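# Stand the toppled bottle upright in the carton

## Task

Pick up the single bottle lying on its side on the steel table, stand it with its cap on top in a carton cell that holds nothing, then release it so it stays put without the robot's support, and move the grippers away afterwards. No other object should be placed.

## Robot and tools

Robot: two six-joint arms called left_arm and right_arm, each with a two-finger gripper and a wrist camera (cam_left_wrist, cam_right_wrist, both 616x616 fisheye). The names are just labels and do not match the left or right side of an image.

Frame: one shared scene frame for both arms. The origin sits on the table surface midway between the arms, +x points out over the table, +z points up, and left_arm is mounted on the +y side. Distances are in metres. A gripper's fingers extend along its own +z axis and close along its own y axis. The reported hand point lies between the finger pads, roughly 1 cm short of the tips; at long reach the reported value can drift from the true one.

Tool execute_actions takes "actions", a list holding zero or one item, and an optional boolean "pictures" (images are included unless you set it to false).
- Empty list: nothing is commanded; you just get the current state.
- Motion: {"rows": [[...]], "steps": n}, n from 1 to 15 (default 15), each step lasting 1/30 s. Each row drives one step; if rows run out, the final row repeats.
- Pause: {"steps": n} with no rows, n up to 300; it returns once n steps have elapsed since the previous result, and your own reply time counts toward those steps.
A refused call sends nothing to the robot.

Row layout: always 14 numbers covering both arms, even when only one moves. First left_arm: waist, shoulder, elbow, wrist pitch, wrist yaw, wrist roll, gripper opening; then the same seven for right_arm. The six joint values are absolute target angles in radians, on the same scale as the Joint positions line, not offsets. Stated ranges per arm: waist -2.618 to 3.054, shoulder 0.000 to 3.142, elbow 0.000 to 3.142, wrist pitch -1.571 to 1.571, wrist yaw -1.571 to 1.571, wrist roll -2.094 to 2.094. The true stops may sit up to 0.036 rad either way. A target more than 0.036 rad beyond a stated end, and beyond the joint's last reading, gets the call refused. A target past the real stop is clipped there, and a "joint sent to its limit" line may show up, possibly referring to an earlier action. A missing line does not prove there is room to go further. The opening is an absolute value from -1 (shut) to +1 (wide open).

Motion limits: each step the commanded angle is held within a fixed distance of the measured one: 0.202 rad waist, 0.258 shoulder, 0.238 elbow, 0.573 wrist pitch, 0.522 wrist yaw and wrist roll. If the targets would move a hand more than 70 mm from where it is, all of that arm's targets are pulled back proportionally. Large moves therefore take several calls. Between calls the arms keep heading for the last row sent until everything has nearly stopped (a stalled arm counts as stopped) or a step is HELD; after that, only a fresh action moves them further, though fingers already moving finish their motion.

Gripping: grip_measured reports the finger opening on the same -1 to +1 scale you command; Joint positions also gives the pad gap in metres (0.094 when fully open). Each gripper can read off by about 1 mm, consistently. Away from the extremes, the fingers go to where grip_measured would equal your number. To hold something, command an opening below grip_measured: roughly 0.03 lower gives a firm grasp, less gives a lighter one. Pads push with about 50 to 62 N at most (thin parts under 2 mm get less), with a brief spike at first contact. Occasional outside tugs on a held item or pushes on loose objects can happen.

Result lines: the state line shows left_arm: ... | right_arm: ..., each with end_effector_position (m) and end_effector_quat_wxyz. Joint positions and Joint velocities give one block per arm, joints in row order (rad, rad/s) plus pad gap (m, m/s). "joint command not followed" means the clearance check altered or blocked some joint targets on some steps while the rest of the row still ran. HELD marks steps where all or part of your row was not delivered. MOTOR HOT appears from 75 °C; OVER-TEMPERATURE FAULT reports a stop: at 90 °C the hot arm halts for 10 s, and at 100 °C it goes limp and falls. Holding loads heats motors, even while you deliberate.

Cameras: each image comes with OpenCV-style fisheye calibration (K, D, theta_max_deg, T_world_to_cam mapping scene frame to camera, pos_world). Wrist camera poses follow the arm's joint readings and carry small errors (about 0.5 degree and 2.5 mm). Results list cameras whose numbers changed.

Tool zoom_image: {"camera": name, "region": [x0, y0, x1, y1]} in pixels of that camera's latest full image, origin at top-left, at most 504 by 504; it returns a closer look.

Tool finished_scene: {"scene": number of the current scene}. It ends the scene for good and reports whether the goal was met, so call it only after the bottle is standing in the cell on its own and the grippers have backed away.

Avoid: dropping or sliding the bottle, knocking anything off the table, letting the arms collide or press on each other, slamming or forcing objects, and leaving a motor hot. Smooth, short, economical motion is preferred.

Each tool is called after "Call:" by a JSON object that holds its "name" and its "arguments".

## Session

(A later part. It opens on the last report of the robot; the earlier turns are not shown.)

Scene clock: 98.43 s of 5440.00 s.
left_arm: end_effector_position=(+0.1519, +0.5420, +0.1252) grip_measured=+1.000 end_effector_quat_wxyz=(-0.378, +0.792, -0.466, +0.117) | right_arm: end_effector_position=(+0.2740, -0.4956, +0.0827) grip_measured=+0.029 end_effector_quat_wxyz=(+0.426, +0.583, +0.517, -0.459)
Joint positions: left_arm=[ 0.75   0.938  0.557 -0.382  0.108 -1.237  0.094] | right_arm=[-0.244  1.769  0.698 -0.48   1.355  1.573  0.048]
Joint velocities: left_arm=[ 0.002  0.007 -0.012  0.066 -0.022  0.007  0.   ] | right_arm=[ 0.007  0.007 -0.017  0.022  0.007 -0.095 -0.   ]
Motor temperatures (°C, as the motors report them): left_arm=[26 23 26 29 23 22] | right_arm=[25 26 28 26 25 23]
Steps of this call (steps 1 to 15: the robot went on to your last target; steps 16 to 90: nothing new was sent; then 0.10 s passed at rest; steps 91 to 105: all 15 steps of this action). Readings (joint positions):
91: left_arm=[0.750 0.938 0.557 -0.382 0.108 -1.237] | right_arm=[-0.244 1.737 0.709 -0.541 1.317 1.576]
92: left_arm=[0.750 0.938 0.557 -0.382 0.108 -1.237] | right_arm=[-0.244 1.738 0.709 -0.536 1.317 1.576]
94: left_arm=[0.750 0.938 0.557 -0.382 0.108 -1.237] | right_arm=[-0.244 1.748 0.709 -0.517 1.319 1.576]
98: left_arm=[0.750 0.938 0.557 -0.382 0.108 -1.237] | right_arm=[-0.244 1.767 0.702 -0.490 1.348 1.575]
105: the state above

Call:
{"name": "execute_actions", "arguments": {"actions": [{"rows":[[0.75,0.938,0.557,-0.382,0.108,-1.237,1,-0.244,1.76,0.7,-0.5,1.35,1.57,-0.03],[0.75,0.938,0.557,-0.382,0.108,-1.237,1,-0.244,1.76,0.7,-0.5,1.35,1.57,0.04],[0.75,0.938,0.557,-0.382,0.108,-1.237,1,-0.244,1.76,0.7,-0.5,1.35,1.57,0.1],[0.75,0.938,0.557,-0.382,0.108,-1.237,1,-0.244,1.76,0.7,-0.5,1.35,1.57,0.2],[0.75,0.938,0.557,-0.382,0.108,-1.237,1,-0.244,1.76,0.7,-0.5,1.35,1.57,0.5]],"steps":12}]}}

Call:
{"name": "execute_actions", "arguments": {"actions": [{"rows":[[0.75,0.938,0.557,-0.382,0.108,-1.237,1,-0.244,1.72,0.73,-0.56,1.35,1.57,0.5],[0.75,0.938,0.557,-0.382,0.108,-1.237,1,-0.244,1.69,0.75,-0.63,1.35,1.57,0.5],[0.75,0.938,0.557,-0.382,0.108,-1.237,1,-0.244,1.66,0.77,-0.7,1.35,1.57,0.5],[0.75,0.938,0.557,-0.382,0.108,-1.237,1,-0.244,1.63,0.79,-0.77,1.35,1.57,0.5],[0.75,0.938,0.557,-0.382,0.108,-1.237,1,-0.244,1.6,0.815,-0.83,1.35,1.57,0.5],[0.75,0.938,0.557,-0.382,0.108,-1.237,1,-0.244,1.57,0.84,-0.89,1.35,1.57,0.5],[0.75,0.938,0.557,-0.382,0.108,-1.237,1,-0.244,1.545,0.87,-0.95,1.35,1.57,0.5],[0.75,0.938,0.557,-0.382,0.108,-1.237,1,-0.244,1.525,0.9,-1.0,1.35,1.57,0.5],[0.75,0.938,0.557,-0.382,0.108,-1.237,1,-0.244,1.505,0.94,-1.05,1.35,1.57,0.5],[0.75,0.938,0.557,-0.382,0.108,-1.237,1,-0.244,1.49,0.98,-1.1,1.35,1.57,0.5],[0.75,0.938,0.557,-0.382,0.108,-1.237,1,-0.244,1.475,1.02,-1.14,1.35,1.57,0.5],[0.75,0.938,0.557,-0.382,0.108,-1.237,1,-0.244,1.46,1.07,-1.18,1.35,1.57,0.5],[0.75,0.938,0.557,-0.382,0.108,-1.237,1,-0.244,1.46,1.13,-1.23,1.35,1.57,0.5],[0.75,0.938,0.557,-0.382,0.108,-1.237,1,-0.244,1.46,1.19,-1.28,1.35,1.57,0.5],[0.75,0.938,0.557,-0.382,0.108,-1.237,1,-0.244,1.46,1.25,-1.33,1.35,1.57,0.5]]}]}}

Scene clock: 107.00 s of 5440.00 s.
left_arm: end_effector_position=(+0.1519, +0.5420, +0.1252) grip_measured=+1.000 end_effector_quat_wxyz=(-0.378, +0.792, -0.466, +0.117) | right_arm: end_effector_position=(+0.2735, -0.4952, +0.0808) grip_measured=+0.497 end_effector_quat_wxyz=(+0.422, +0.585, +0.520, -0.458)
Joint positions: left_arm=[ 0.75   0.938  0.557 -0.382  0.108 -1.237  0.094] | right_arm=[-0.244  1.769  0.698 -0.484  1.344  1.572  0.07 ]
Joint velocities: left_arm=[ 0.002 -0.002  0.002  0.022 -0.066  0.037  0.   ] | right_arm=[-0.002  0.012  0.007 -0.037 -0.007 -0.037 -0.001]
Motor temperatures (°C, as the motors report them): left_arm=[26 23 26 30 23 22] | right_arm=[25 26 27 26 24 23]
Steps of this call (steps 1 to 15: the robot went on to your last target; steps 16 to 90: nothing new was sent; then 5.17 s passed at rest; steps 91 to 102: all 12 steps of this action). Readings (joint positions):
91: left_arm=[0.750 0.938 0.557 -0.382 0.108 -1.237] | right_arm=[-0.244 1.769 0.698 -0.479 1.355 1.572]
92: left_arm=[0.750 0.938 0.557 -0.382 0.108 -1.237] | right_arm=[-0.244 1.769 0.698 -0.480 1.355 1.572]
94: left_arm=[0.750 0.938 0.557 -0.382 0.108 -1.237] | right_arm=[-0.244 1.769 0.698 -0.480 1.352 1.572]
98: left_arm=[0.750 0.938 0.557 -0.382 0.108 -1.237] | right_arm=[-0.244 1.769 0.698 -0.483 1.346 1.572]
102: the state above
camera_calibration (this result's frames):
cam_right_wrist: T_world_to_cam=[[-0.977535, 0.0968471, -0.187208, 0.342159], [0.20763, 0.595324, -0.776196, 0.326226], [0.0362769, -0.797628, -0.602058, -0.238245], [0, 0, 0, 1]] pos_world=[0.275381, -0.417378, 0.173833]

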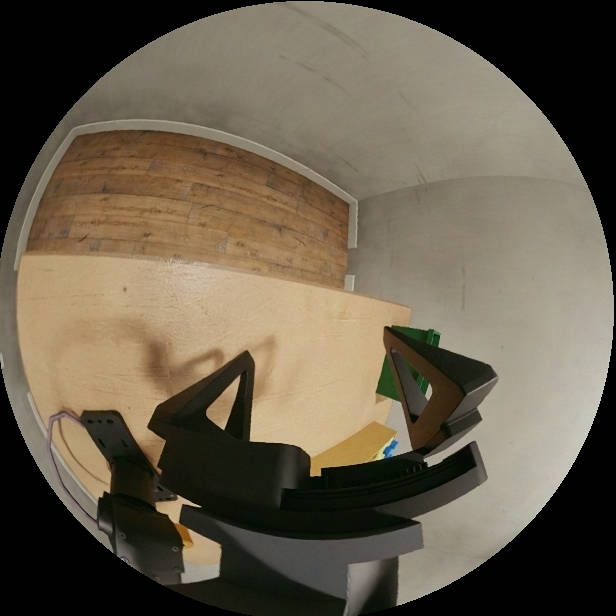

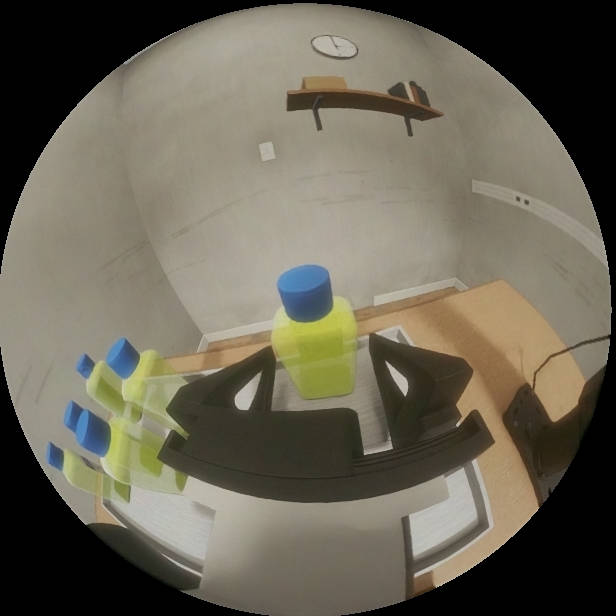

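Scene clock: 107.50 s of 5440.00 s.
left_arm: end_effector_position=(+0.1519, +0.5420, +0.1252) grip_measured=+1.000 end_effector_quat_wxyz=(-0.378, +0.792, -0.466, +0.117) | right_arm: end_effector_position=(+0.2891, -0.4962, +0.2411) grip_measured=+0.497 end_effector_quat_wxyz=(+0.443, +0.604, +0.503, -0.431)
Joint positions: left_arm=[ 0.75   0.938  0.557 -0.382  0.108 -1.237  0.094] | right_arm=[-0.244  1.486  1.132 -1.117  1.331  1.572  0.07 ]
Joint velocities: left_arm=[-0.007 -0.012 -0.002 -0.037  0.007 -0.007  0.   ] | right_arm=[-0.017 -0.037  1.663 -1.297  0.022 -0.066  0.001]
Motor temperatures (°C, as the motors report them): left_arm=[26 23 26 30 23 22] | right_arm=[25 26 27 26 24 23]
Steps of this call (steps 1 to 15: all 15 steps of this action). Readings (joint positions):
1: left_arm=[0.750 0.938 0.557 -0.382 0.108 -1.237] | right_arm=[-0.244 1.766 0.699 -0.492 1.342 1.572]
2: left_arm=[0.750 0.938 0.557 -0.382 0.108 -1.237] | right_arm=[-0.244 1.756 0.704 -0.515 1.338 1.572]
4: left_arm=[0.750 0.938 0.557 -0.382 0.108 -1.237] | right_arm=[-0.244 1.714 0.727 -0.590 1.333 1.572]
8: left_arm=[0.750 0.938 0.557 -0.382 0.108 -1.237] | right_arm=[-0.244 1.590 0.828 -0.779 1.331 1.572]
15: the state above
camera_calibration (this result's frames):
cam_right_wrist: T_world_to_cam=[[-0.95826, 0.0970398, -0.268926, 0.401767], [0.272073, 0.598493, -0.753514, 0.425528], [0.0878292, -0.795229, -0.599914, -0.157398], [0, 0, 0, 1]] pos_world=[0.283047, -0.41883, 0.334261]

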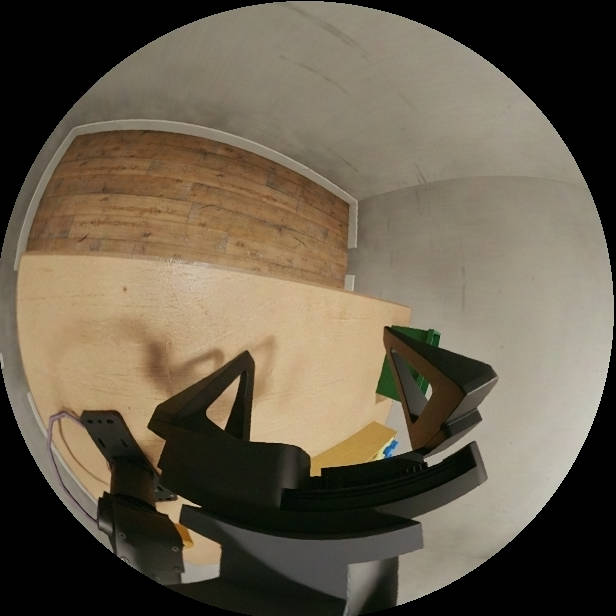

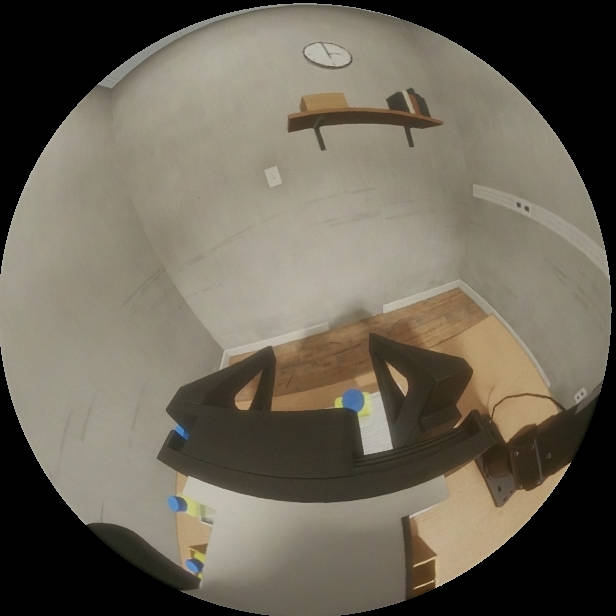

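Call:
{"name": "execute_actions", "arguments": {"actions": [{"rows":[[0.75,0.938,0.557,-0.382,0.108,-1.237,1,-0.27,1.48,1.3,-1.36,1.3,1.4,0.5],[0.75,0.938,0.557,-0.382,0.108,-1.237,1,-0.31,1.5,1.35,-1.39,1.2,1.2,0.5],[0.75,0.938,0.557,-0.382,0.108,-1.237,1,-0.35,1.52,1.4,-1.42,1.1,1.0,0.5],[0.75,0.938,0.557,-0.382,0.108,-1.237,1,-0.4,1.54,1.45,-1.45,1.0,0.8,0.5],[0.75,0.938,0.557,-0.382,0.108,-1.237,1,-0.45,1.56,1.5,-1.47,0.9,0.6,0.5],[0.75,0.938,0.557,-0.382,0.108,-1.237,1,-0.5,1.58,1.55,-1.49,0.8,0.4,0.5],[0.75,0.938,0.557,-0.382,0.108,-1.237,1,-0.55,1.6,1.6,-1.51,0.7,0.2,0.5],[0.75,0.938,0.557,-0.382,0.108,-1.237,1,-0.6,1.62,1.64,-1.53,0.6,0.0,0.5],[0.75,0.938,0.557,-0.382,0.108,-1.237,1,-0.65,1.64,1.67,-1.53,0.5,-0.2,0.5],[0.75,0.938,0.557,-0.382,0.108,-1.237,1,-0.7,1.66,1.68,-1.53,0.4,-0.4,0.5],[0.75,0.938,0.557,-0.382,0.108,-1.237,1,-0.75,1.68,1.68,-1.53,0.3,-0.65,0.5],[0.75,0.938,0.557,-0.382,0.108,-1.237,1,-0.8,1.69,1.68,-1.53,0.2,-0.65,0.5],[0.75,0.938,0.557,-0.382,0.108,-1.237,1,-0.84,1.7,1.68,-1.53,0.1,-0.65,0.5],[0.75,0.938,0.557,-0.382,0.108,-1.237,1,-0.87,1.7,1.68,-1.53,0.0,-0.65,0.5],[0.75,0.938,0.557,-0.382,0.108,-1.237,1,-0.888,1.7,1.68,-1.53,-0.007,-0.65,0.5]]}], "pictures": false}}

Call:
{"name": "execute_actions", "arguments": {"actions": [{"steps":25}]}}

Scene clock: 118.43 s of 5440.00 s.
left_arm: end_effector_position=(+0.1519, +0.5420, +0.1252) grip_measured=+1.000 end_effector_quat_wxyz=(-0.378, +0.792, -0.466, +0.117) | right_arm: end_effector_position=(+0.2504, -0.5414, +0.1961) grip_measured=+0.498 end_effector_quat_wxyz=(-0.012, +0.436, +0.885, -0.162)
Joint positions: left_arm=[ 0.75   0.938  0.557 -0.382  0.108 -1.237  0.094] | right_arm=[-0.845  1.687  1.664 -1.489  0.321  0.203  0.07 ]
Joint velocities: left_arm=[ 0.007  0.002 -0.002  0.007 -0.007 -0.037  0.   ] | right_arm=[-1.018  0.369 -0.007 -0.125 -2.264 -2.806 -0.001]
Motor temperatures (°C, as the motors report them): left_arm=[26 23 26 30 23 22] | right_arm=[25 26 28 26 24 23]
Steps of this call (steps 1 to 30: the robot went on to your last target; steps 31 to 90: nothing new was sent; then 7.43 s passed at rest; steps 91 to 105: all 15 steps of this action). Readings (joint positions):
91: left_arm=[0.750 0.938 0.557 -0.382 0.108 -1.237] | right_arm=[-0.246 1.465 1.248 -1.320 1.331 1.547]
92: left_arm=[0.750 0.938 0.557 -0.382 0.108 -1.237] | right_arm=[-0.255 1.472 1.267 -1.336 1.305 1.488]
94: left_arm=[0.750 0.938 0.557 -0.382 0.108 -1.237] | right_arm=[-0.307 1.502 1.345 -1.370 1.213 1.301]
98: left_arm=[0.750 0.938 0.557 -0.382 0.108 -1.237] | right_arm=[-0.502 1.582 1.547 -1.433 0.931 0.901]
105: the state above

Scene clock: 119.27 s of 5440.00 s.
left_arm: end_effector_position=(+0.1519, +0.5420, +0.1252) grip_measured=+1.000 end_effector_quat_wxyz=(-0.378, +0.792, -0.466, +0.117) | right_arm: end_effector_position=(+0.2714, -0.5068, +0.1807) grip_measured=+0.498 end_effector_quat_wxyz=(+0.001, +0.057, +0.998, -0.004)
Joint positions: left_arm=[ 0.75   0.938  0.557 -0.382  0.108 -1.237  0.094] | right_arm=[-0.895  1.708  1.664 -1.521  0.005 -0.64   0.07 ]
Joint velocities: left_arm=[-0.007  0.007 -0.007 -0.037 -0.007 -0.081  0.   ] | right_arm=[ 0.017  0.002  0.002 -0.022  0.007  0.007  0.   ]
Motor temperatures (°C, as the motors report them): left_arm=[26 23 26 30 23 22] | right_arm=[25 26 28 26 24 23]
Steps of this call (steps 1 to 25: the robot went on to your last target). Readings (joint positions):
1: left_arm=[0.750 0.938 0.557 -0.382 0.108 -1.237] | right_arm=[-0.873 1.698 1.664 -1.495 0.258 0.104]
2: left_arm=[0.750 0.938 0.557 -0.382 0.108 -1.237] | right_arm=[-0.891 1.705 1.664 -1.499 0.208 0.004]
4: left_arm=[0.750 0.938 0.557 -0.382 0.108 -1.237] | right_arm=[-0.899 1.708 1.664 -1.506 0.135 -0.194]
8: left_arm=[0.750 0.938 0.557 -0.382 0.108 -1.237] | right_arm=[-0.895 1.708 1.664 -1.516 0.053 -0.461]
25: the state above
camera_calibration (this result's frames):
cam_right_wrist: T_world_to_cam=[[-0.275705, -0.96058, -0.0356879, -0.393789], [-0.876253, 0.235891, 0.420161, 0.307016], [-0.39518, 0.147112, -0.906747, 0.463663], [0, 0, 0, 1]] pos_world=[0.343685, -0.518899, 0.277376]

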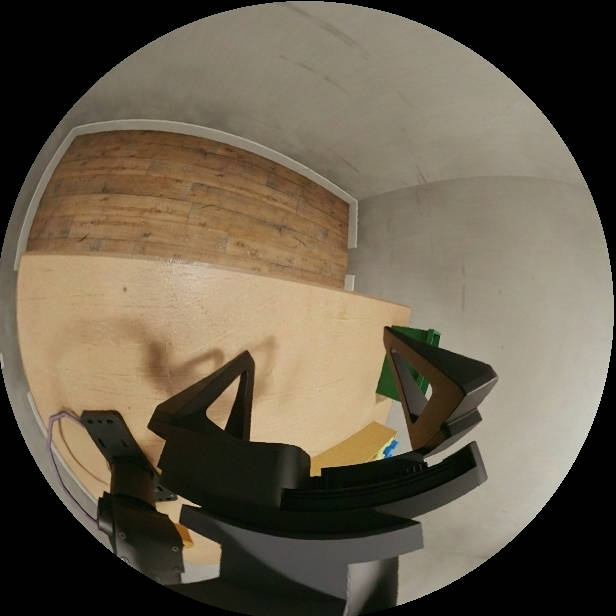

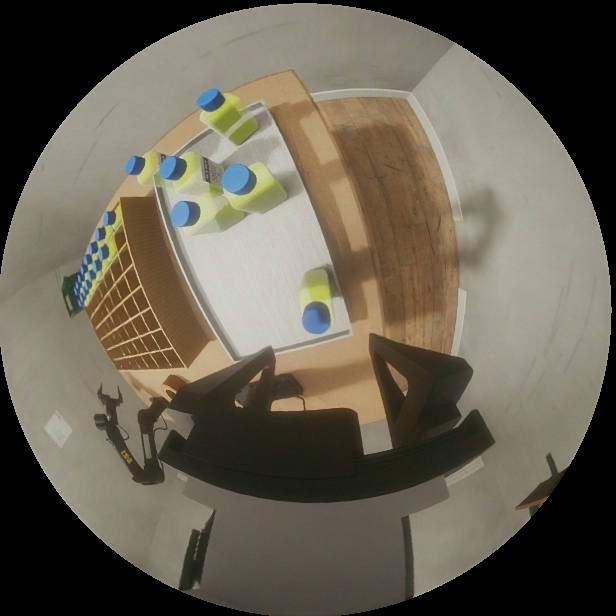

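Call:
{"name": "zoom_image", "arguments": {"camera": "cam_right_wrist", "region": [260, 250, 380, 370]}}

Region (260, 250, 380, 370) of cam_right_wrist's 616x616 image, scaled by 4.200, with more detail than that image has.

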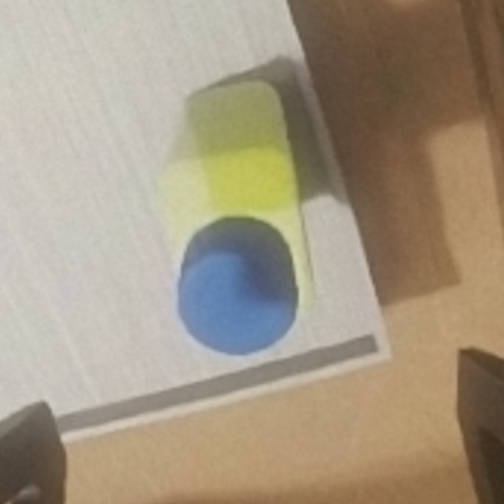

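Call:
{"name": "execute_actions", "arguments": {"actions": [{"rows":[[0.75,0.938,0.557,-0.382,0.108,-1.237,1,-0.885,1.69,1.64,-1.48,-0.007,-0.65,0.3],[0.75,0.938,0.557,-0.382,0.108,-1.237,1,-0.885,1.685,1.61,-1.45,-0.007,-0.65,0.2],[0.75,0.938,0.557,-0.382,0.108,-1.237,1,-0.885,1.68,1.58,-1.41,-0.007,-0.65,0.1],[0.75,0.938,0.557,-0.382,0.108,-1.237,1,-0.885,1.675,1.55,-1.38,-0.007,-0.65,0.1],[0.75,0.938,0.557,-0.382,0.108,-1.237,1,-0.885,1.67,1.52,-1.35,-0.007,-0.65,0.1],[0.75,0.938,0.557,-0.382,0.108,-1.237,1,-0.885,1.667,1.5,-1.33,-0.007,-0.65,0.1],[0.75,0.938,0.557,-0.382,0.108,-1.237,1,-0.885,1.667,1.48,-1.31,-0.007,-0.65,0.1],[0.75,0.938,0.557,-0.382,0.108,-1.237,1,-0.885,1.667,1.46,-1.295,-0.007,-0.65,0.1],[0.75,0.938,0.557,-0.382,0.108,-1.237,1,-0.885,1.667,1.44,-1.295,-0.007,-0.65,0.1],[0.75,0.938,0.557,-0.382,0.108,-1.237,1,-0.885,1.667,1.425,-1.295,-0.007,-0.65,0.1],[0.75,0.938,0.557,-0.382,0.108,-1.237,1,-0.885,1.667,1.41,-1.295,-0.007,-0.65,0.1]]}], "pictures": false}}

Call:
{"name": "execute_actions", "arguments": {"actions": [{"steps":10}]}}

Scene clock: 130.73 s of 5440.00 s.
left_arm: end_effector_position=(+0.1519, +0.5420, +0.1252) grip_measured=+1.000 end_effector_quat_wxyz=(-0.378, +0.792, -0.466, +0.117) | right_arm: end_effector_position=(+0.2647, -0.5000, +0.1236) grip_measured=+0.103 end_effector_quat_wxyz=(-0.013, +0.055, +0.998, +0.009)
Joint positions: left_arm=[ 0.75   0.938  0.557 -0.382  0.108 -1.237  0.094] | right_arm=[-0.895  1.69   1.414 -1.327  0.003 -0.644  0.052]
Joint velocities: left_arm=[ 0.002  0.007 -0.012 -0.037  0.022  0.037  0.   ] | right_arm=[-0.022 -0.007 -0.002  0.154  0.037 -0.066 -0.001]
Motor temperatures (°C, as the motors report them): left_arm=[26 23 27 30 23 22] | right_arm=[25 27 28 26 24 23]
Steps of this call (steps 1 to 30: the robot went on to your last target; steps 31 to 90: nothing new was sent; then 7.97 s passed at rest; steps 91 to 105: all 15 steps of this action). Readings (joint positions):
91: left_arm=[0.750 0.938 0.557 -0.382 0.108 -1.237] | right_arm=[-0.895 1.708 1.661 -1.517 0.003 -0.644]
92: left_arm=[0.750 0.938 0.557 -0.382 0.108 -1.237] | right_arm=[-0.895 1.706 1.653 -1.505 0.003 -0.644]
94: left_arm=[0.750 0.938 0.557 -0.382 0.108 -1.237] | right_arm=[-0.895 1.697 1.611 -1.466 0.003 -0.644]
98: left_arm=[0.750 0.938 0.557 -0.382 0.108 -1.237] | right_arm=[-0.895 1.690 1.504 -1.386 0.003 -0.644]
105: the state above

Scene clock: 131.07 s of 5440.00 s.
left_arm: end_effector_position=(+0.1519, +0.5420, +0.1252) grip_measured=+1.000 end_effector_quat_wxyz=(-0.378, +0.792, -0.466, +0.117) | right_arm: end_effector_position=(+0.2684, -0.5035, +0.1234) grip_measured=+0.103 end_effector_quat_wxyz=(-0.005, +0.055, +0.998, +0.002)
Joint positions: left_arm=[ 0.75   0.938  0.557 -0.382  0.108 -1.237  0.094] | right_arm=[-0.895  1.69   1.414 -1.307  0.003 -0.644  0.052]
Joint velocities: left_arm=[ 0.007  0.012 -0.017  0.022  0.037  0.007  0.   ] | right_arm=[ 0.007  0.002 -0.007 -0.007  0.037  0.11  -0.   ]
Motor temperatures (°C, as the motors report them): left_arm=[26 23 27 30 23 22] | right_arm=[25 27 28 26 24 23]
Steps of this call (steps 1 to 10: the robot went on to your last target). Readings (joint positions):
1: left_arm=[0.750 0.938 0.557 -0.382 0.108 -1.237] | right_arm=[-0.895 1.690 1.414 -1.323 0.003 -0.644]
2: left_arm=[0.750 0.938 0.557 -0.382 0.108 -1.237] | right_arm=[-0.895 1.690 1.414 -1.319 0.003 -0.644]
4: left_arm=[0.750 0.938 0.557 -0.382 0.108 -1.237] | right_arm=[-0.895 1.690 1.414 -1.313 0.003 -0.644]
8: left_arm=[0.750 0.938 0.557 -0.382 0.108 -1.237] | right_arm=[-0.895 1.690 1.414 -1.308 0.003 -0.644]
10: the state above
camera_calibration (this result's frames):
cam_right_wrist: T_world_to_cam=[[-0.272127, -0.961221, -0.0447357, -0.393744], [-0.872443, 0.226847, 0.432879, 0.320505], [-0.405944, 0.156827, -0.900341, 0.417065], [0, 0, 0, 1]] pos_world=[0.341779, -0.516588, 0.219146]

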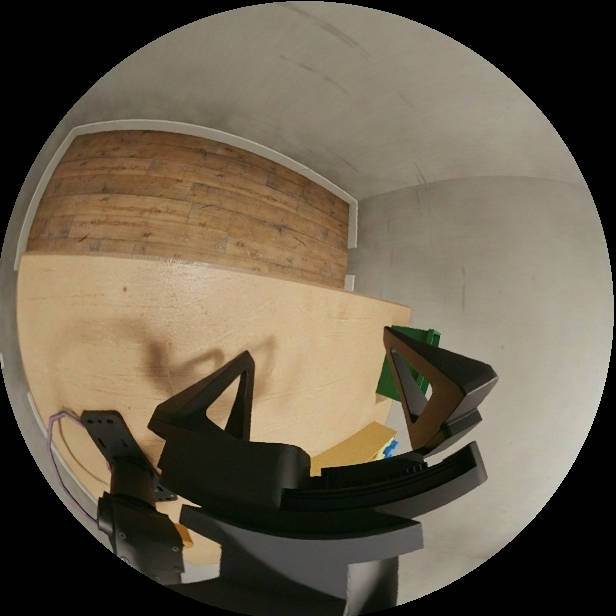

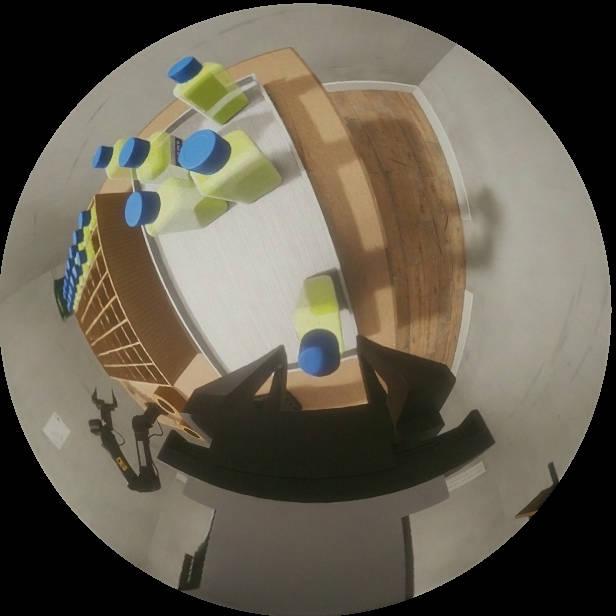

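Call:
{"name": "execute_actions", "arguments": {"actions": [{"rows":[[0.75,0.938,0.557,-0.382,0.108,-1.237,1,-0.88,1.68,1.4,-1.275,-0.007,-0.65,0.05],[0.75,0.938,0.557,-0.382,0.108,-1.237,1,-0.88,1.68,1.4,-1.275,-0.007,-0.65,-0.05],[0.75,0.938,0.557,-0.382,0.108,-1.237,1,-0.88,1.68,1.4,-1.275,-0.007,-0.65,-0.1],[0.75,0.938,0.557,-0.382,0.108,-1.237,1,-0.88,1.68,1.4,-1.275,-0.007,-0.65,-0.15],[0.75,0.938,0.557,-0.382,0.108,-1.237,1,-0.88,1.68,1.4,-1.275,-0.007,-0.65,-0.2],[0.75,0.938,0.557,-0.382,0.108,-1.237,1,-0.88,1.68,1.4,-1.275,-0.007,-0.65,-0.25],[0.75,0.938,0.557,-0.382,0.108,-1.237,1,-0.88,1.68,1.4,-1.275,-0.007,-0.65,-0.3],[0.75,0.938,0.557,-0.382,0.108,-1.237,1,-0.88,1.68,1.4,-1.275,-0.007,-0.65,-0.35],[0.75,0.938,0.557,-0.382,0.108,-1.237,1,-0.88,1.68,1.4,-1.275,-0.007,-0.65,-0.4],[0.75,0.938,0.557,-0.382,0.108,-1.237,1,-0.88,1.68,1.4,-1.275,-0.007,-0.65,-0.45],[0.75,0.938,0.557,-0.382,0.108,-1.237,1,-0.88,1.68,1.4,-1.275,-0.007,-0.65,-0.52]]}]}}

Call:
{"name": "zoom_image", "arguments": {"camera": "cam_right_wrist", "region": [240, 260, 400, 420]}}

Scene clock: 138.93 s of 5440.00 s.
left_arm: end_effector_position=(+0.1519, +0.5420, +0.1252) grip_measured=+1.000 end_effector_quat_wxyz=(-0.378, +0.792, -0.466, +0.117) | right_arm: end_effector_position=(+0.2732, -0.5057, +0.1234) grip_measured=-0.480 end_effector_quat_wxyz=(+0.003, +0.052, +0.999, -0.004)
Joint positions: left_arm=[ 0.75   0.938  0.557 -0.382  0.108 -1.237  0.094] | right_arm=[-0.89   1.69   1.414 -1.286  0.002 -0.644  0.024]
Joint velocities: left_arm=[ 0.002  0.007  0.002 -0.007 -0.007 -0.007  0.   ] | right_arm=[-0.002 -0.007  0.002 -0.007 -0.081  0.022 -0.   ]
Motor temperatures (°C, as the motors report them): left_arm=[26 23 27 30 23 22] | right_arm=[25 28 28 26 24 23]
Steps of this call (steps 1 to 30: the robot went on to your last target; steps 31 to 90: nothing new was sent; then 4.37 s passed at rest; steps 91 to 105: all 15 steps of this action). Readings (joint positions):
91: left_arm=[0.750 0.938 0.557 -0.382 0.108 -1.237] | right_arm=[-0.894 1.690 1.414 -1.303 0.003 -0.644]
92: left_arm=[0.750 0.938 0.557 -0.382 0.108 -1.237] | right_arm=[-0.894 1.690 1.414 -1.300 0.003 -0.644]
94: left_arm=[0.750 0.938 0.557 -0.382 0.108 -1.237] | right_arm=[-0.891 1.690 1.414 -1.294 0.003 -0.644]
98: left_arm=[0.750 0.938 0.557 -0.382 0.108 -1.237] | right_arm=[-0.890 1.690 1.414 -1.288 0.003 -0.644]
105: the state above
camera_calibration (this result's frames):
cam_right_wrist: T_world_to_cam=[[-0.266725, -0.963083, -0.0364681, -0.39796], [-0.88018, 0.228002, 0.416291, 0.32997], [-0.392608, 0.143134, -0.9085, 0.409799], [0, 0, 0, 1]] pos_world=[0.345177, -0.517159, 0.220426]

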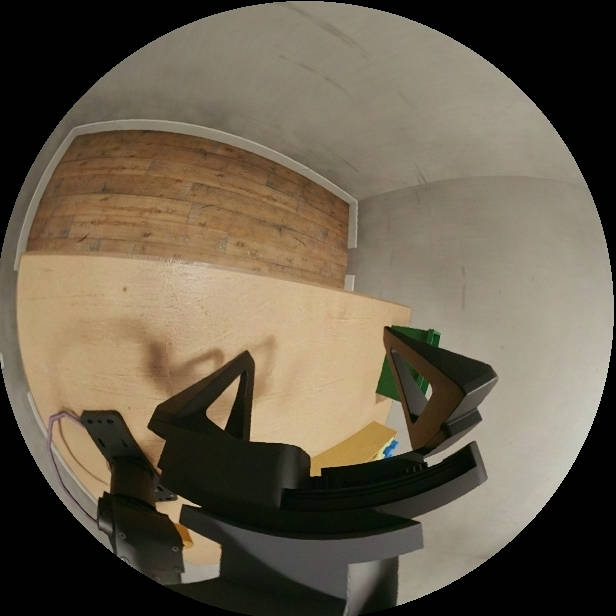

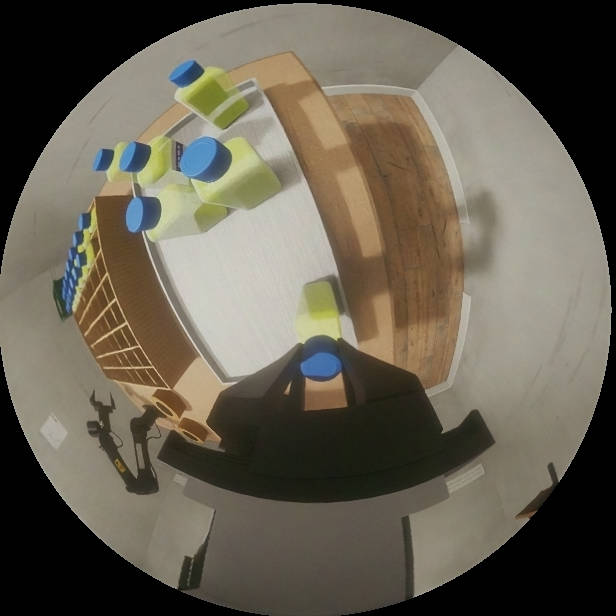

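Region (240, 260, 400, 420) of cam_right_wrist's 616x616 image, scaled by 3.150, with more detail than that image has.

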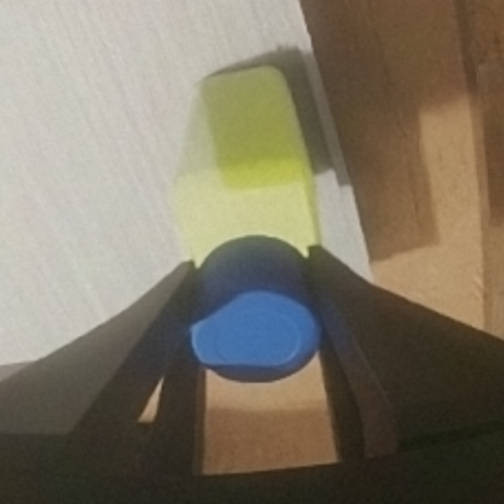

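Call:
{"name": "execute_actions", "arguments": {"actions": [{"rows":[[0.75,0.938,0.557,-0.382,0.108,-1.237,1,-0.89,1.68,1.41,-1.29,-0.007,-0.65,-0.2],[0.75,0.938,0.557,-0.382,0.108,-1.237,1,-0.89,1.68,1.41,-1.29,-0.007,-0.65,-0.2],[0.75,0.938,0.557,-0.382,0.108,-1.237,1,-0.89,1.68,1.41,-1.29,-0.007,-0.65,-0.2],[0.75,0.938,0.557,-0.382,0.108,-1.237,1,-0.915,1.68,1.41,-1.315,-0.007,-0.65,-0.2]]}], "pictures": false}}

Call:
{"name": "execute_actions", "arguments": {"actions": [{"rows":[[0.75,0.938,0.557,-0.382,0.108,-1.237,1,-0.915,1.68,1.41,-1.315,-0.007,-0.65,-0.3],[0.75,0.938,0.557,-0.382,0.108,-1.237,1,-0.915,1.68,1.41,-1.315,-0.007,-0.65,-0.35],[0.75,0.938,0.557,-0.382,0.108,-1.237,1,-0.915,1.68,1.41,-1.315,-0.007,-0.65,-0.4],[0.75,0.938,0.557,-0.382,0.108,-1.237,1,-0.915,1.68,1.41,-1.315,-0.007,-0.65,-0.45],[0.75,0.938,0.557,-0.382,0.108,-1.237,1,-0.915,1.68,1.41,-1.315,-0.007,-0.65,-0.52]],"steps":12}]}}

Call:
{"name": "zoom_image", "arguments": {"camera": "cam_right_wrist", "region": [240, 260, 400, 420]}}

Scene clock: 144.87 s of 5440.00 s.
left_arm: end_effector_position=(+0.1519, +0.5420, +0.1252) grip_measured=+1.000 end_effector_quat_wxyz=(-0.378, +0.792, -0.466, +0.117) | right_arm: end_effector_position=(+0.2666, -0.5064, +0.1234) grip_measured=-0.203 end_effector_quat_wxyz=(-0.004, +0.060, +0.998, +0.002)
Joint positions: left_arm=[ 0.75   0.938  0.557 -0.382  0.108 -1.237  0.094] | right_arm=[-0.907  1.69   1.414 -1.304  0.001 -0.644  0.037]
Joint velocities: left_arm=[-0.012  0.007  0.002 -0.066  0.022  0.066  0.   ] | right_arm=[-0.002 -0.017  0.002 -0.066  0.022  0.051 -0.001]
Motor temperatures (°C, as the motors report them): left_arm=[26 23 27 30 23 22] | right_arm=[25 28 28 26 24 23]
Steps of this call (steps 1 to 15: the robot went on to your last target; steps 16 to 90: nothing new was sent; then 2.43 s passed at rest; steps 91 to 105: all 15 steps of this action). Readings (joint positions):
91: left_arm=[0.750 0.938 0.557 -0.382 0.108 -1.237] | right_arm=[-0.890 1.690 1.414 -1.286 0.002 -0.644]
92: left_arm=[0.750 0.938 0.557 -0.382 0.108 -1.237] | right_arm=[-0.890 1.690 1.414 -1.286 0.002 -0.644]
94: left_arm=[0.750 0.938 0.557 -0.382 0.108 -1.237] | right_arm=[-0.891 1.690 1.414 -1.287 0.002 -0.644]
98: left_arm=[0.750 0.938 0.557 -0.382 0.108 -1.237] | right_arm=[-0.905 1.690 1.414 -1.299 0.001 -0.644]
105: the state above

Scene clock: 145.27 s of 5440.00 s.
left_arm: end_effector_position=(+0.1519, +0.5420, +0.1252) grip_measured=+1.000 end_effector_quat_wxyz=(-0.378, +0.792, -0.466, +0.117) | right_arm: end_effector_position=(+0.2663, -0.5059, +0.1234) grip_measured=-0.479 end_effector_quat_wxyz=(-0.004, +0.060, +0.998, +0.003)
Joint positions: left_arm=[ 0.75   0.938  0.557 -0.382  0.108 -1.237  0.094] | right_arm=[-0.907  1.69   1.414 -1.306  0.    -0.644  0.024]
Joint velocities: left_arm=[-0.012  0.002 -0.007  0.022  0.007  0.007  0.   ] | right_arm=[-0.002  0.007 -0.022  0.037  0.022  0.007  0.001]
Motor temperatures (°C, as the motors report them): left_arm=[26 23 27 30 23 22] | right_arm=[25 28 28 26 24 23]
Steps of this call (steps 1 to 12: all 12 steps of this action). Readings (joint positions):
1: left_arm=[0.750 0.938 0.557 -0.382 0.108 -1.237] | right_arm=[-0.907 1.690 1.414 -1.304 0.001 -0.644]
2: left_arm=[0.750 0.938 0.557 -0.382 0.108 -1.237] | right_arm=[-0.907 1.690 1.414 -1.305 0.001 -0.644]
4: left_arm=[0.750 0.938 0.557 -0.382 0.108 -1.237] | right_arm=[-0.907 1.690 1.414 -1.306 0.000 -0.644]
8: left_arm=[0.750 0.938 0.557 -0.382 0.108 -1.237] | right_arm=[-0.907 1.690 1.414 -1.306 0.000 -0.644]
12: the state above
camera_calibration (this result's frames):
cam_right_wrist: T_world_to_cam=[[-0.283397, -0.957837, -0.0472724, -0.391529], [-0.870724, 0.236339, 0.431258, 0.32377], [-0.401902, 0.163378, -0.90099, 0.418905], [0, 0, 0, 1]] pos_world=[0.339315, -0.519981, 0.219292]

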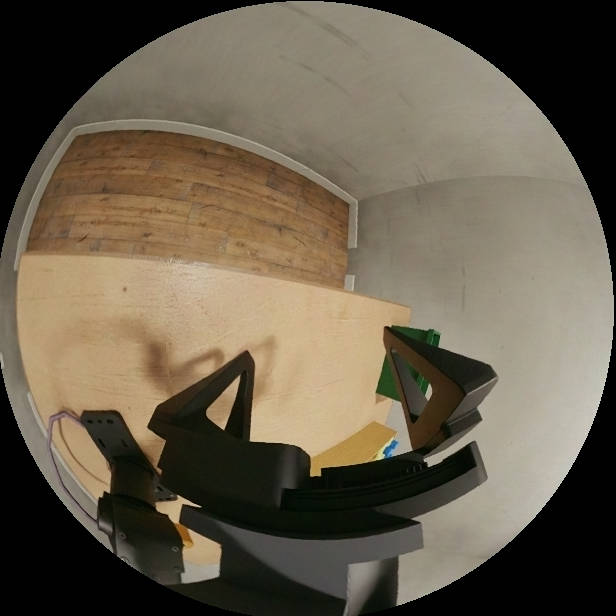

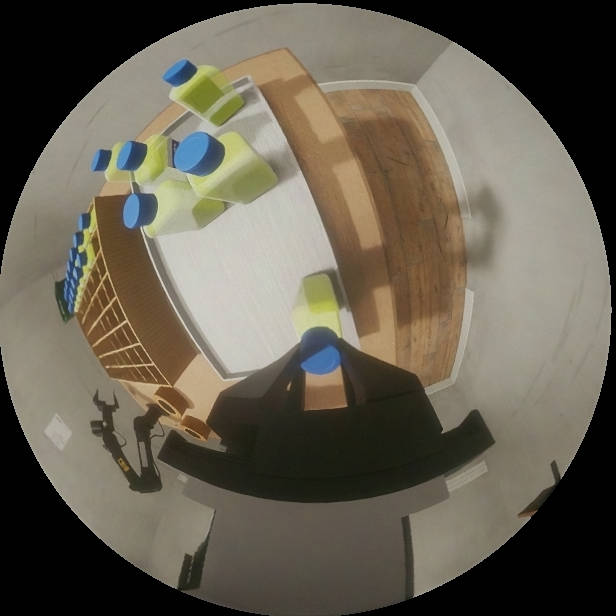

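Region (240, 260, 400, 420) of cam_right_wrist's 616x616 image, scaled by 3.150, with more detail than that image has.

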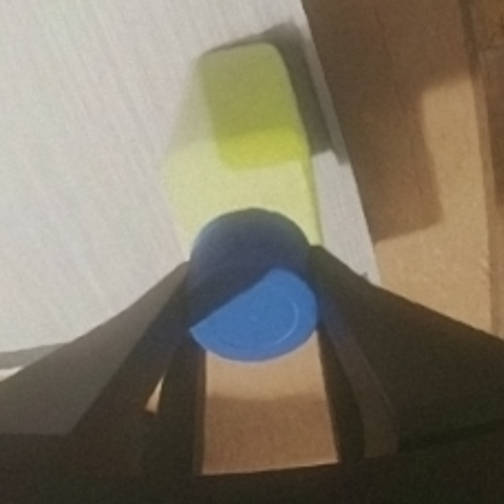

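Call:
{"name": "execute_actions", "arguments": {"actions": [{"rows":[[0.75,0.938,0.557,-0.382,0.108,-1.237,1,-0.907,1.67,1.44,-1.34,0,-0.65,-0.53],[0.75,0.938,0.557,-0.382,0.108,-1.237,1,-0.907,1.66,1.46,-1.38,0,-0.65,-0.53],[0.75,0.938,0.557,-0.382,0.108,-1.237,1,-0.907,1.65,1.48,-1.42,0,-0.65,-0.53],[0.75,0.938,0.557,-0.382,0.108,-1.237,1,-0.907,1.64,1.5,-1.46,0,-0.68,-0.53],[0.75,0.938,0.557,-0.382,0.108,-1.237,1,-0.907,1.625,1.52,-1.5,0,-0.72,-0.53],[0.75,0.938,0.557,-0.382,0.108,-1.237,1,-0.9,1.61,1.54,-1.53,0,-0.77,-0.53],[0.75,0.938,0.557,-0.382,0.108,-1.237,1,-0.89,1.595,1.56,-1.56,0,-0.82,-0.53],[0.75,0.938,0.557,-0.382,0.108,-1.237,1,-0.87,1.58,1.58,-1.57,0,-0.87,-0.53],[0.75,0.938,0.557,-0.382,0.108,-1.237,1,-0.85,1.565,1.6,-1.57,0,-0.92,-0.53],[0.75,0.938,0.557,-0.382,0.108,-1.237,1,-0.82,1.55,1.6,-1.57,0,-0.97,-0.53],[0.75,0.938,0.557,-0.382,0.108,-1.237,1,-0.79,1.535,1.6,-1.57,0,-1.02,-0.53],[0.75,0.938,0.557,-0.382,0.108,-1.237,1,-0.75,1.52,1.6,-1.57,0,-1.07,-0.53],[0.75,0.938,0.557,-0.382,0.108,-1.237,1,-0.71,1.505,1.6,-1.57,0,-1.12,-0.53],[0.75,0.938,0.557,-0.382,0.108,-1.237,1,-0.66,1.49,1.6,-1.57,0,-1.16,-0.53],[0.75,0.938,0.557,-0.382,0.108,-1.237,1,-0.61,1.475,1.6,-1.57,0,-1.18,-0.53]]}], "pictures": false}}

Call:
{"name": "execute_actions", "arguments": {"actions": [{"rows":[[0.75,0.938,0.557,-0.382,0.108,-1.237,1,-0.55,1.475,1.6,-1.57,0,-1.18,-0.53],[0.75,0.938,0.557,-0.382,0.108,-1.237,1,-0.49,1.475,1.6,-1.57,0,-1.18,-0.53],[0.75,0.938,0.557,-0.382,0.108,-1.237,1,-0.43,1.475,1.6,-1.57,0,-1.18,-0.53],[0.75,0.938,0.557,-0.382,0.108,-1.237,1,-0.37,1.475,1.6,-1.57,0,-1.18,-0.53],[0.75,0.938,0.557,-0.382,0.108,-1.237,1,-0.31,1.475,1.6,-1.57,0,-1.18,-0.53],[0.75,0.938,0.557,-0.382,0.108,-1.237,1,-0.25,1.475,1.6,-1.57,0,-1.18,-0.53],[0.75,0.938,0.557,-0.382,0.108,-1.237,1,-0.19,1.475,1.6,-1.57,0,-1.18,-0.53],[0.75,0.938,0.557,-0.382,0.108,-1.237,1,-0.13,1.475,1.6,-1.57,0,-1.18,-0.53],[0.75,0.938,0.557,-0.382,0.108,-1.237,1,-0.07,1.475,1.6,-1.57,0,-1.18,-0.53],[0.75,0.938,0.557,-0.382,0.108,-1.237,1,-0.01,1.475,1.6,-1.57,0,-1.18,-0.53],[0.75,0.938,0.557,-0.382,0.108,-1.237,1,0.05,1.475,1.6,-1.57,0,-1.18,-0.53],[0.75,0.938,0.557,-0.382,0.108,-1.237,1,0.11,1.475,1.6,-1.57,0,-1.18,-0.53],[0.75,0.938,0.557,-0.382,0.108,-1.237,1,0.16,1.475,1.6,-1.57,0,-1.18,-0.53],[0.75,0.938,0.557,-0.382,0.108,-1.237,1,0.21,1.475,1.6,-1.57,0,-1.18,-0.53],[0.75,0.938,0.557,-0.382,0.108,-1.237,1,0.25,1.475,1.6,-1.57,0,-1.18,-0.53]]}], "pictures": false}}

Call:
{"name": "execute_actions", "arguments": {"actions": [{"steps":12}]}}

Call:
{"name": "zoom_image", "arguments": {"camera": "cam_right_wrist", "region": [200, 180, 420, 400]}}

Scene clock: 165.97 s of 5440.00 s.
left_arm: end_effector_position=(+0.1519, +0.5420, +0.1252) grip_measured=+1.000 end_effector_quat_wxyz=(-0.378, +0.792, -0.466, +0.117) | right_arm: end_effector_position=(+0.2804, -0.4452, +0.2111) grip_measured=-0.479 end_effector_quat_wxyz=(+0.036, -0.223, +0.973, -0.044)
Joint positions: left_arm=[ 0.75   0.938  0.557 -0.382  0.108 -1.237  0.094] | right_arm=[-0.703  1.516  1.581 -1.522  0.011 -1.012  0.024]
Joint velocities: left_arm=[ 0.012 -0.002  0.002 -0.066 -0.022  0.022  0.   ] | right_arm=[ 1.394 -0.393  0.017 -0.154  0.081 -1.106 -0.   ]
Motor temperatures (°C, as the motors report them): left_arm=[26 23 27 31 23 22] | right_arm=[25 28 28 26 24 23]
joint sent to its limit (right arm) — the command would take joint 4 (wrist pitch) past its lower limit, so that joint was sent only as far as its limit.
Steps of this call (steps 1 to 15: the robot went on to your last target; steps 16 to 90: nothing new was sent; then 17.20 s passed at rest; steps 91 to 105: all 15 steps of this action). Readings (joint positions):
91: left_arm=[0.750 0.938 0.557 -0.382 0.108 -1.237] | right_arm=[-0.907 1.690 1.414 -1.308 0.000 -0.644]
92: left_arm=[0.750 0.938 0.557 -0.382 0.108 -1.237] | right_arm=[-0.907 1.690 1.418 -1.315 0.000 -0.644]
94: left_arm=[0.750 0.938 0.557 -0.382 0.108 -1.237] | right_arm=[-0.907 1.689 1.437 -1.353 0.000 -0.649]
98: left_arm=[0.750 0.938 0.557 -0.382 0.108 -1.237] | right_arm=[-0.903 1.650 1.510 -1.455 0.002 -0.733]
105: the state above

Scene clock: 166.47 s of 5440.00 s.
left_arm: end_effector_position=(+0.1519, +0.5420, +0.1252) grip_measured=+1.000 end_effector_quat_wxyz=(-0.378, +0.792, -0.466, +0.117) | right_arm: end_effector_position=(+0.3035, -0.2154, +0.2163) grip_measured=-0.479 end_effector_quat_wxyz=(+0.053, -0.674, +0.736, -0.027)
Joint positions: left_arm=[ 0.75   0.938  0.557 -0.382  0.108 -1.237  0.094] | right_arm=[ 0.173  1.493  1.581 -1.539  0.005 -1.168  0.024]
Joint velocities: left_arm=[-0.007 -0.022  0.002 -0.066 -0.051 -0.066  0.   ] | right_arm=[ 1.409 -0.002 -0.017 -0.007 -0.022 -0.081 -0.001]
Motor temperatures (°C, as the motors report them): left_arm=[26 23 27 31 23 22] | right_arm=[25 28 28 26 24 23]
joint sent to its limit (right arm) — the command would take joint 4 (wrist pitch) past its lower limit, so that joint was sent only as far as its limit.
Steps of this call (steps 1 to 15: all 15 steps of this action). Readings (joint positions):
1: left_arm=[0.750 0.938 0.557 -0.382 0.108 -1.237] | right_arm=[-0.651 1.504 1.581 -1.528 0.011 -1.044]
2: left_arm=[0.750 0.938 0.557 -0.382 0.108 -1.237] | right_arm=[-0.596 1.497 1.581 -1.532 0.011 -1.070]
4: left_arm=[0.750 0.938 0.557 -0.382 0.108 -1.237] | right_arm=[-0.477 1.493 1.581 -1.538 0.011 -1.108]
8: left_arm=[0.750 0.938 0.557 -0.382 0.108 -1.237] | right_arm=[-0.234 1.493 1.581 -1.538 0.008 -1.147]
15: the state above

Scene clock: 166.87 s of 5440.00 s.
left_arm: end_effector_position=(+0.1519, +0.5420, +0.1252) grip_measured=+1.000 end_effector_quat_wxyz=(-0.378, +0.792, -0.466, +0.117) | right_arm: end_effector_position=(+0.2918, -0.1942, +0.2159) grip_measured=-0.479 end_effector_quat_wxyz=(+0.049, -0.707, +0.705, -0.019)
Joint positions: left_arm=[ 0.75   0.938  0.557 -0.382  0.108 -1.237  0.094] | right_arm=[ 0.258  1.493  1.581 -1.553 -0.002 -1.174  0.024]
Joint velocities: left_arm=[-0.017 -0.007  0.002 -0.081  0.037 -0.022  0.   ] | right_arm=[ 0.002 -0.012 -0.002 -0.007  0.066 -0.051  0.001]
Motor temperatures (°C, as the motors report them): left_arm=[26 23 27 31 23 22] | right_arm=[25 28 28 26 24 23]
joint sent to its limit (right arm) — the command would take joint 4 (wrist pitch) past its lower limit, so that joint was sent only as far as its limit.
Steps of this call (steps 1 to 12: the robot went on to your last target). Readings (joint positions):
1: left_arm=[0.750 0.938 0.557 -0.382 0.108 -1.237] | right_arm=[0.216 1.493 1.581 -1.539 0.001 -1.170]
2: left_arm=[0.750 0.938 0.557 -0.382 0.108 -1.237] | right_arm=[0.243 1.493 1.581 -1.540 -0.005 -1.171]
4: left_arm=[0.750 0.938 0.557 -0.382 0.108 -1.237] | right_arm=[0.260 1.493 1.581 -1.546 -0.009 -1.173]
8: left_arm=[0.750 0.938 0.557 -0.382 0.108 -1.237] | right_arm=[0.258 1.493 1.581 -1.551 -0.004 -1.174]
12: the state above
camera_calibration (this result's frames):
cam_right_wrist: T_world_to_cam=[[0.985696, -0.162222, 0.0456964, -0.3173], [-0.167559, -0.91413, 0.369176, -0.18275], [-0.0181159, -0.371552, -0.928235, 0.251541], [0, 0, 0, 1]] pos_world=[0.286697, -0.125069, 0.315456]

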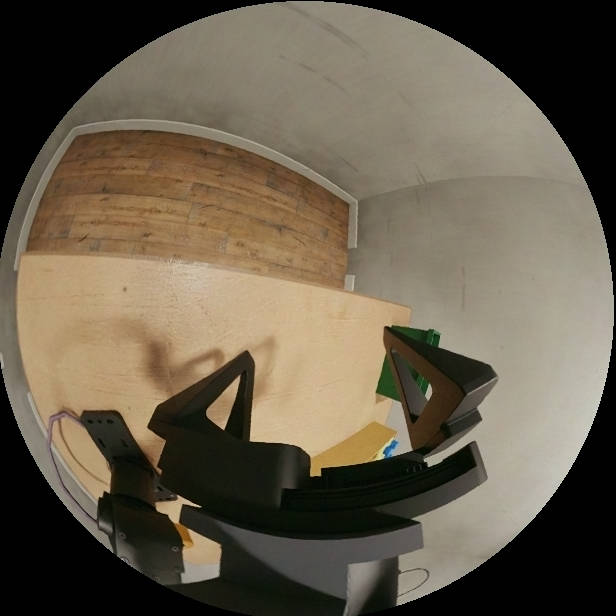

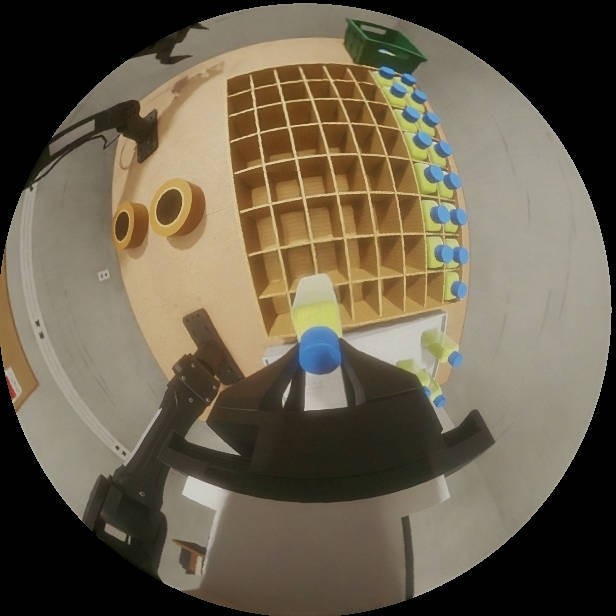

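Region (200, 180, 420, 400) of cam_right_wrist's 616x616 image, scaled by 2.291, with more detail than that image has.

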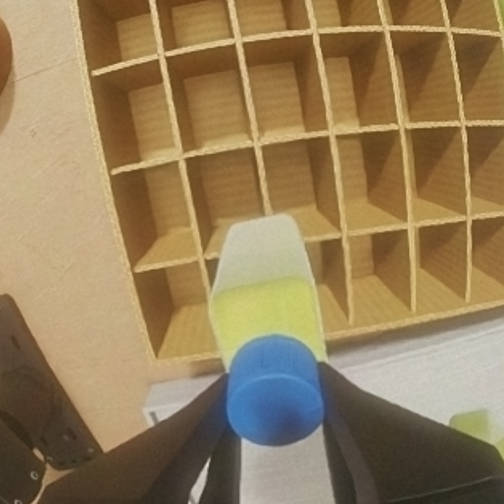

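Call:
{"name": "execute_actions", "arguments": {"actions": [{"rows":[[0.75,0.938,0.557,-0.382,0.108,-1.237,1,0.24,1.46,1.57,-1.56,0,-1.2,-0.53],[0.75,0.938,0.557,-0.382,0.108,-1.237,1,0.225,1.45,1.555,-1.56,0,-1.22,-0.53],[0.75,0.938,0.557,-0.382,0.108,-1.237,1,0.21,1.44,1.54,-1.56,0,-1.243,-0.53],[0.75,0.938,0.557,-0.382,0.108,-1.237,1,0.2,1.435,1.525,-1.56,0,-1.243,-0.53],[0.75,0.938,0.557,-0.382,0.108,-1.237,1,0.19,1.435,1.51,-1.56,0,-1.243,-0.53],[0.75,0.938,0.557,-0.382,0.108,-1.237,1,0.19,1.435,1.495,-1.56,0,-1.243,-0.53]]}]}}

Call:
{"name": "zoom_image", "arguments": {"camera": "cam_right_wrist", "region": [240, 220, 400, 380]}}

Scene clock: 175.53 s of 5440.00 s.
left_arm: end_effector_position=(+0.1519, +0.5420, +0.1252) grip_measured=+1.000 end_effector_quat_wxyz=(-0.378, +0.792, -0.466, +0.117) | right_arm: end_effector_position=(+0.2805, -0.2167, +0.2027) grip_measured=-0.479 end_effector_quat_wxyz=(+0.023, -0.707, +0.707, -0.013)
Joint positions: left_arm=[ 0.75   0.938  0.557 -0.382  0.108 -1.237  0.094] | right_arm=[ 0.196  1.458  1.498 -1.558  0.003 -1.234  0.024]
Joint velocities: left_arm=[ 0.007 -0.002 -0.007 -0.007 -0.081 -0.037  0.   ] | right_arm=[-0.022  0.007 -0.007  0.066  0.037 -0.081 -0.   ]
Motor temperatures (°C, as the motors report them): left_arm=[26 23 27 31 23 22] | right_arm=[25 28 28 26 24 23]
joint sent to its limit (right arm) — the command would take joint 4 (wrist pitch) past its lower limit, so that joint was sent only as far as its limit.
Steps of this call (steps 1 to 30: the robot went on to your last target; steps 31 to 90: nothing new was sent; then 5.17 s passed at rest; steps 91 to 105: all 15 steps of this action). Readings (joint positions):
91: left_arm=[0.750 0.938 0.557 -0.382 0.108 -1.237] | right_arm=[0.258 1.493 1.581 -1.553 -0.002 -1.177]
92: left_arm=[0.750 0.938 0.557 -0.382 0.108 -1.237] | right_arm=[0.254 1.491 1.577 -1.551 -0.002 -1.184]
94: left_arm=[0.750 0.938 0.557 -0.382 0.108 -1.237] | right_arm=[0.235 1.477 1.555 -1.549 -0.002 -1.202]
98: left_arm=[0.750 0.938 0.557 -0.382 0.108 -1.237] | right_arm=[0.197 1.458 1.507 -1.556 0.003 -1.223]
105: the state above
camera_calibration (this result's frames):
cam_right_wrist: T_world_to_cam=[[0.986383, -0.164352, 0.00601476, -0.301839], [-0.152848, -0.902616, 0.402395, -0.208754], [-0.0607055, -0.397835, -0.915446, 0.234359], [0, 0, 0, 1]] pos_world=[0.280048, -0.144796, 0.30036]

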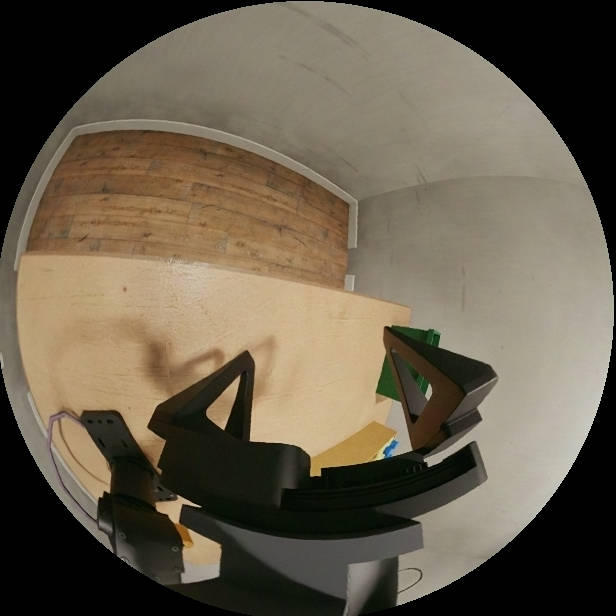

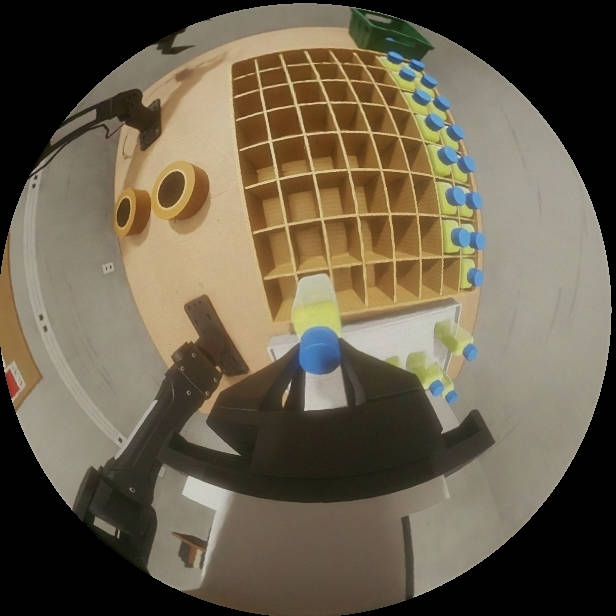

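Region (240, 220, 400, 380) of cam_right_wrist's 616x616 image, scaled by 3.150, with more detail than that image has.

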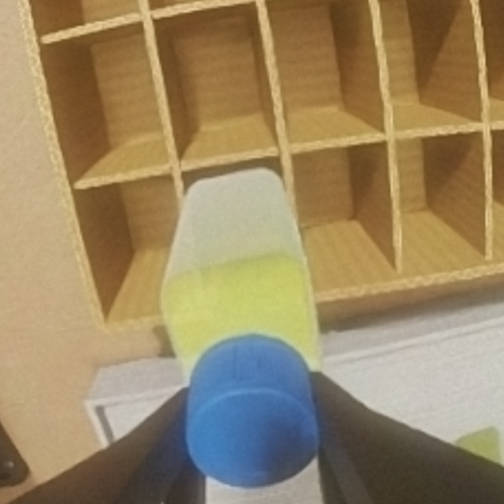

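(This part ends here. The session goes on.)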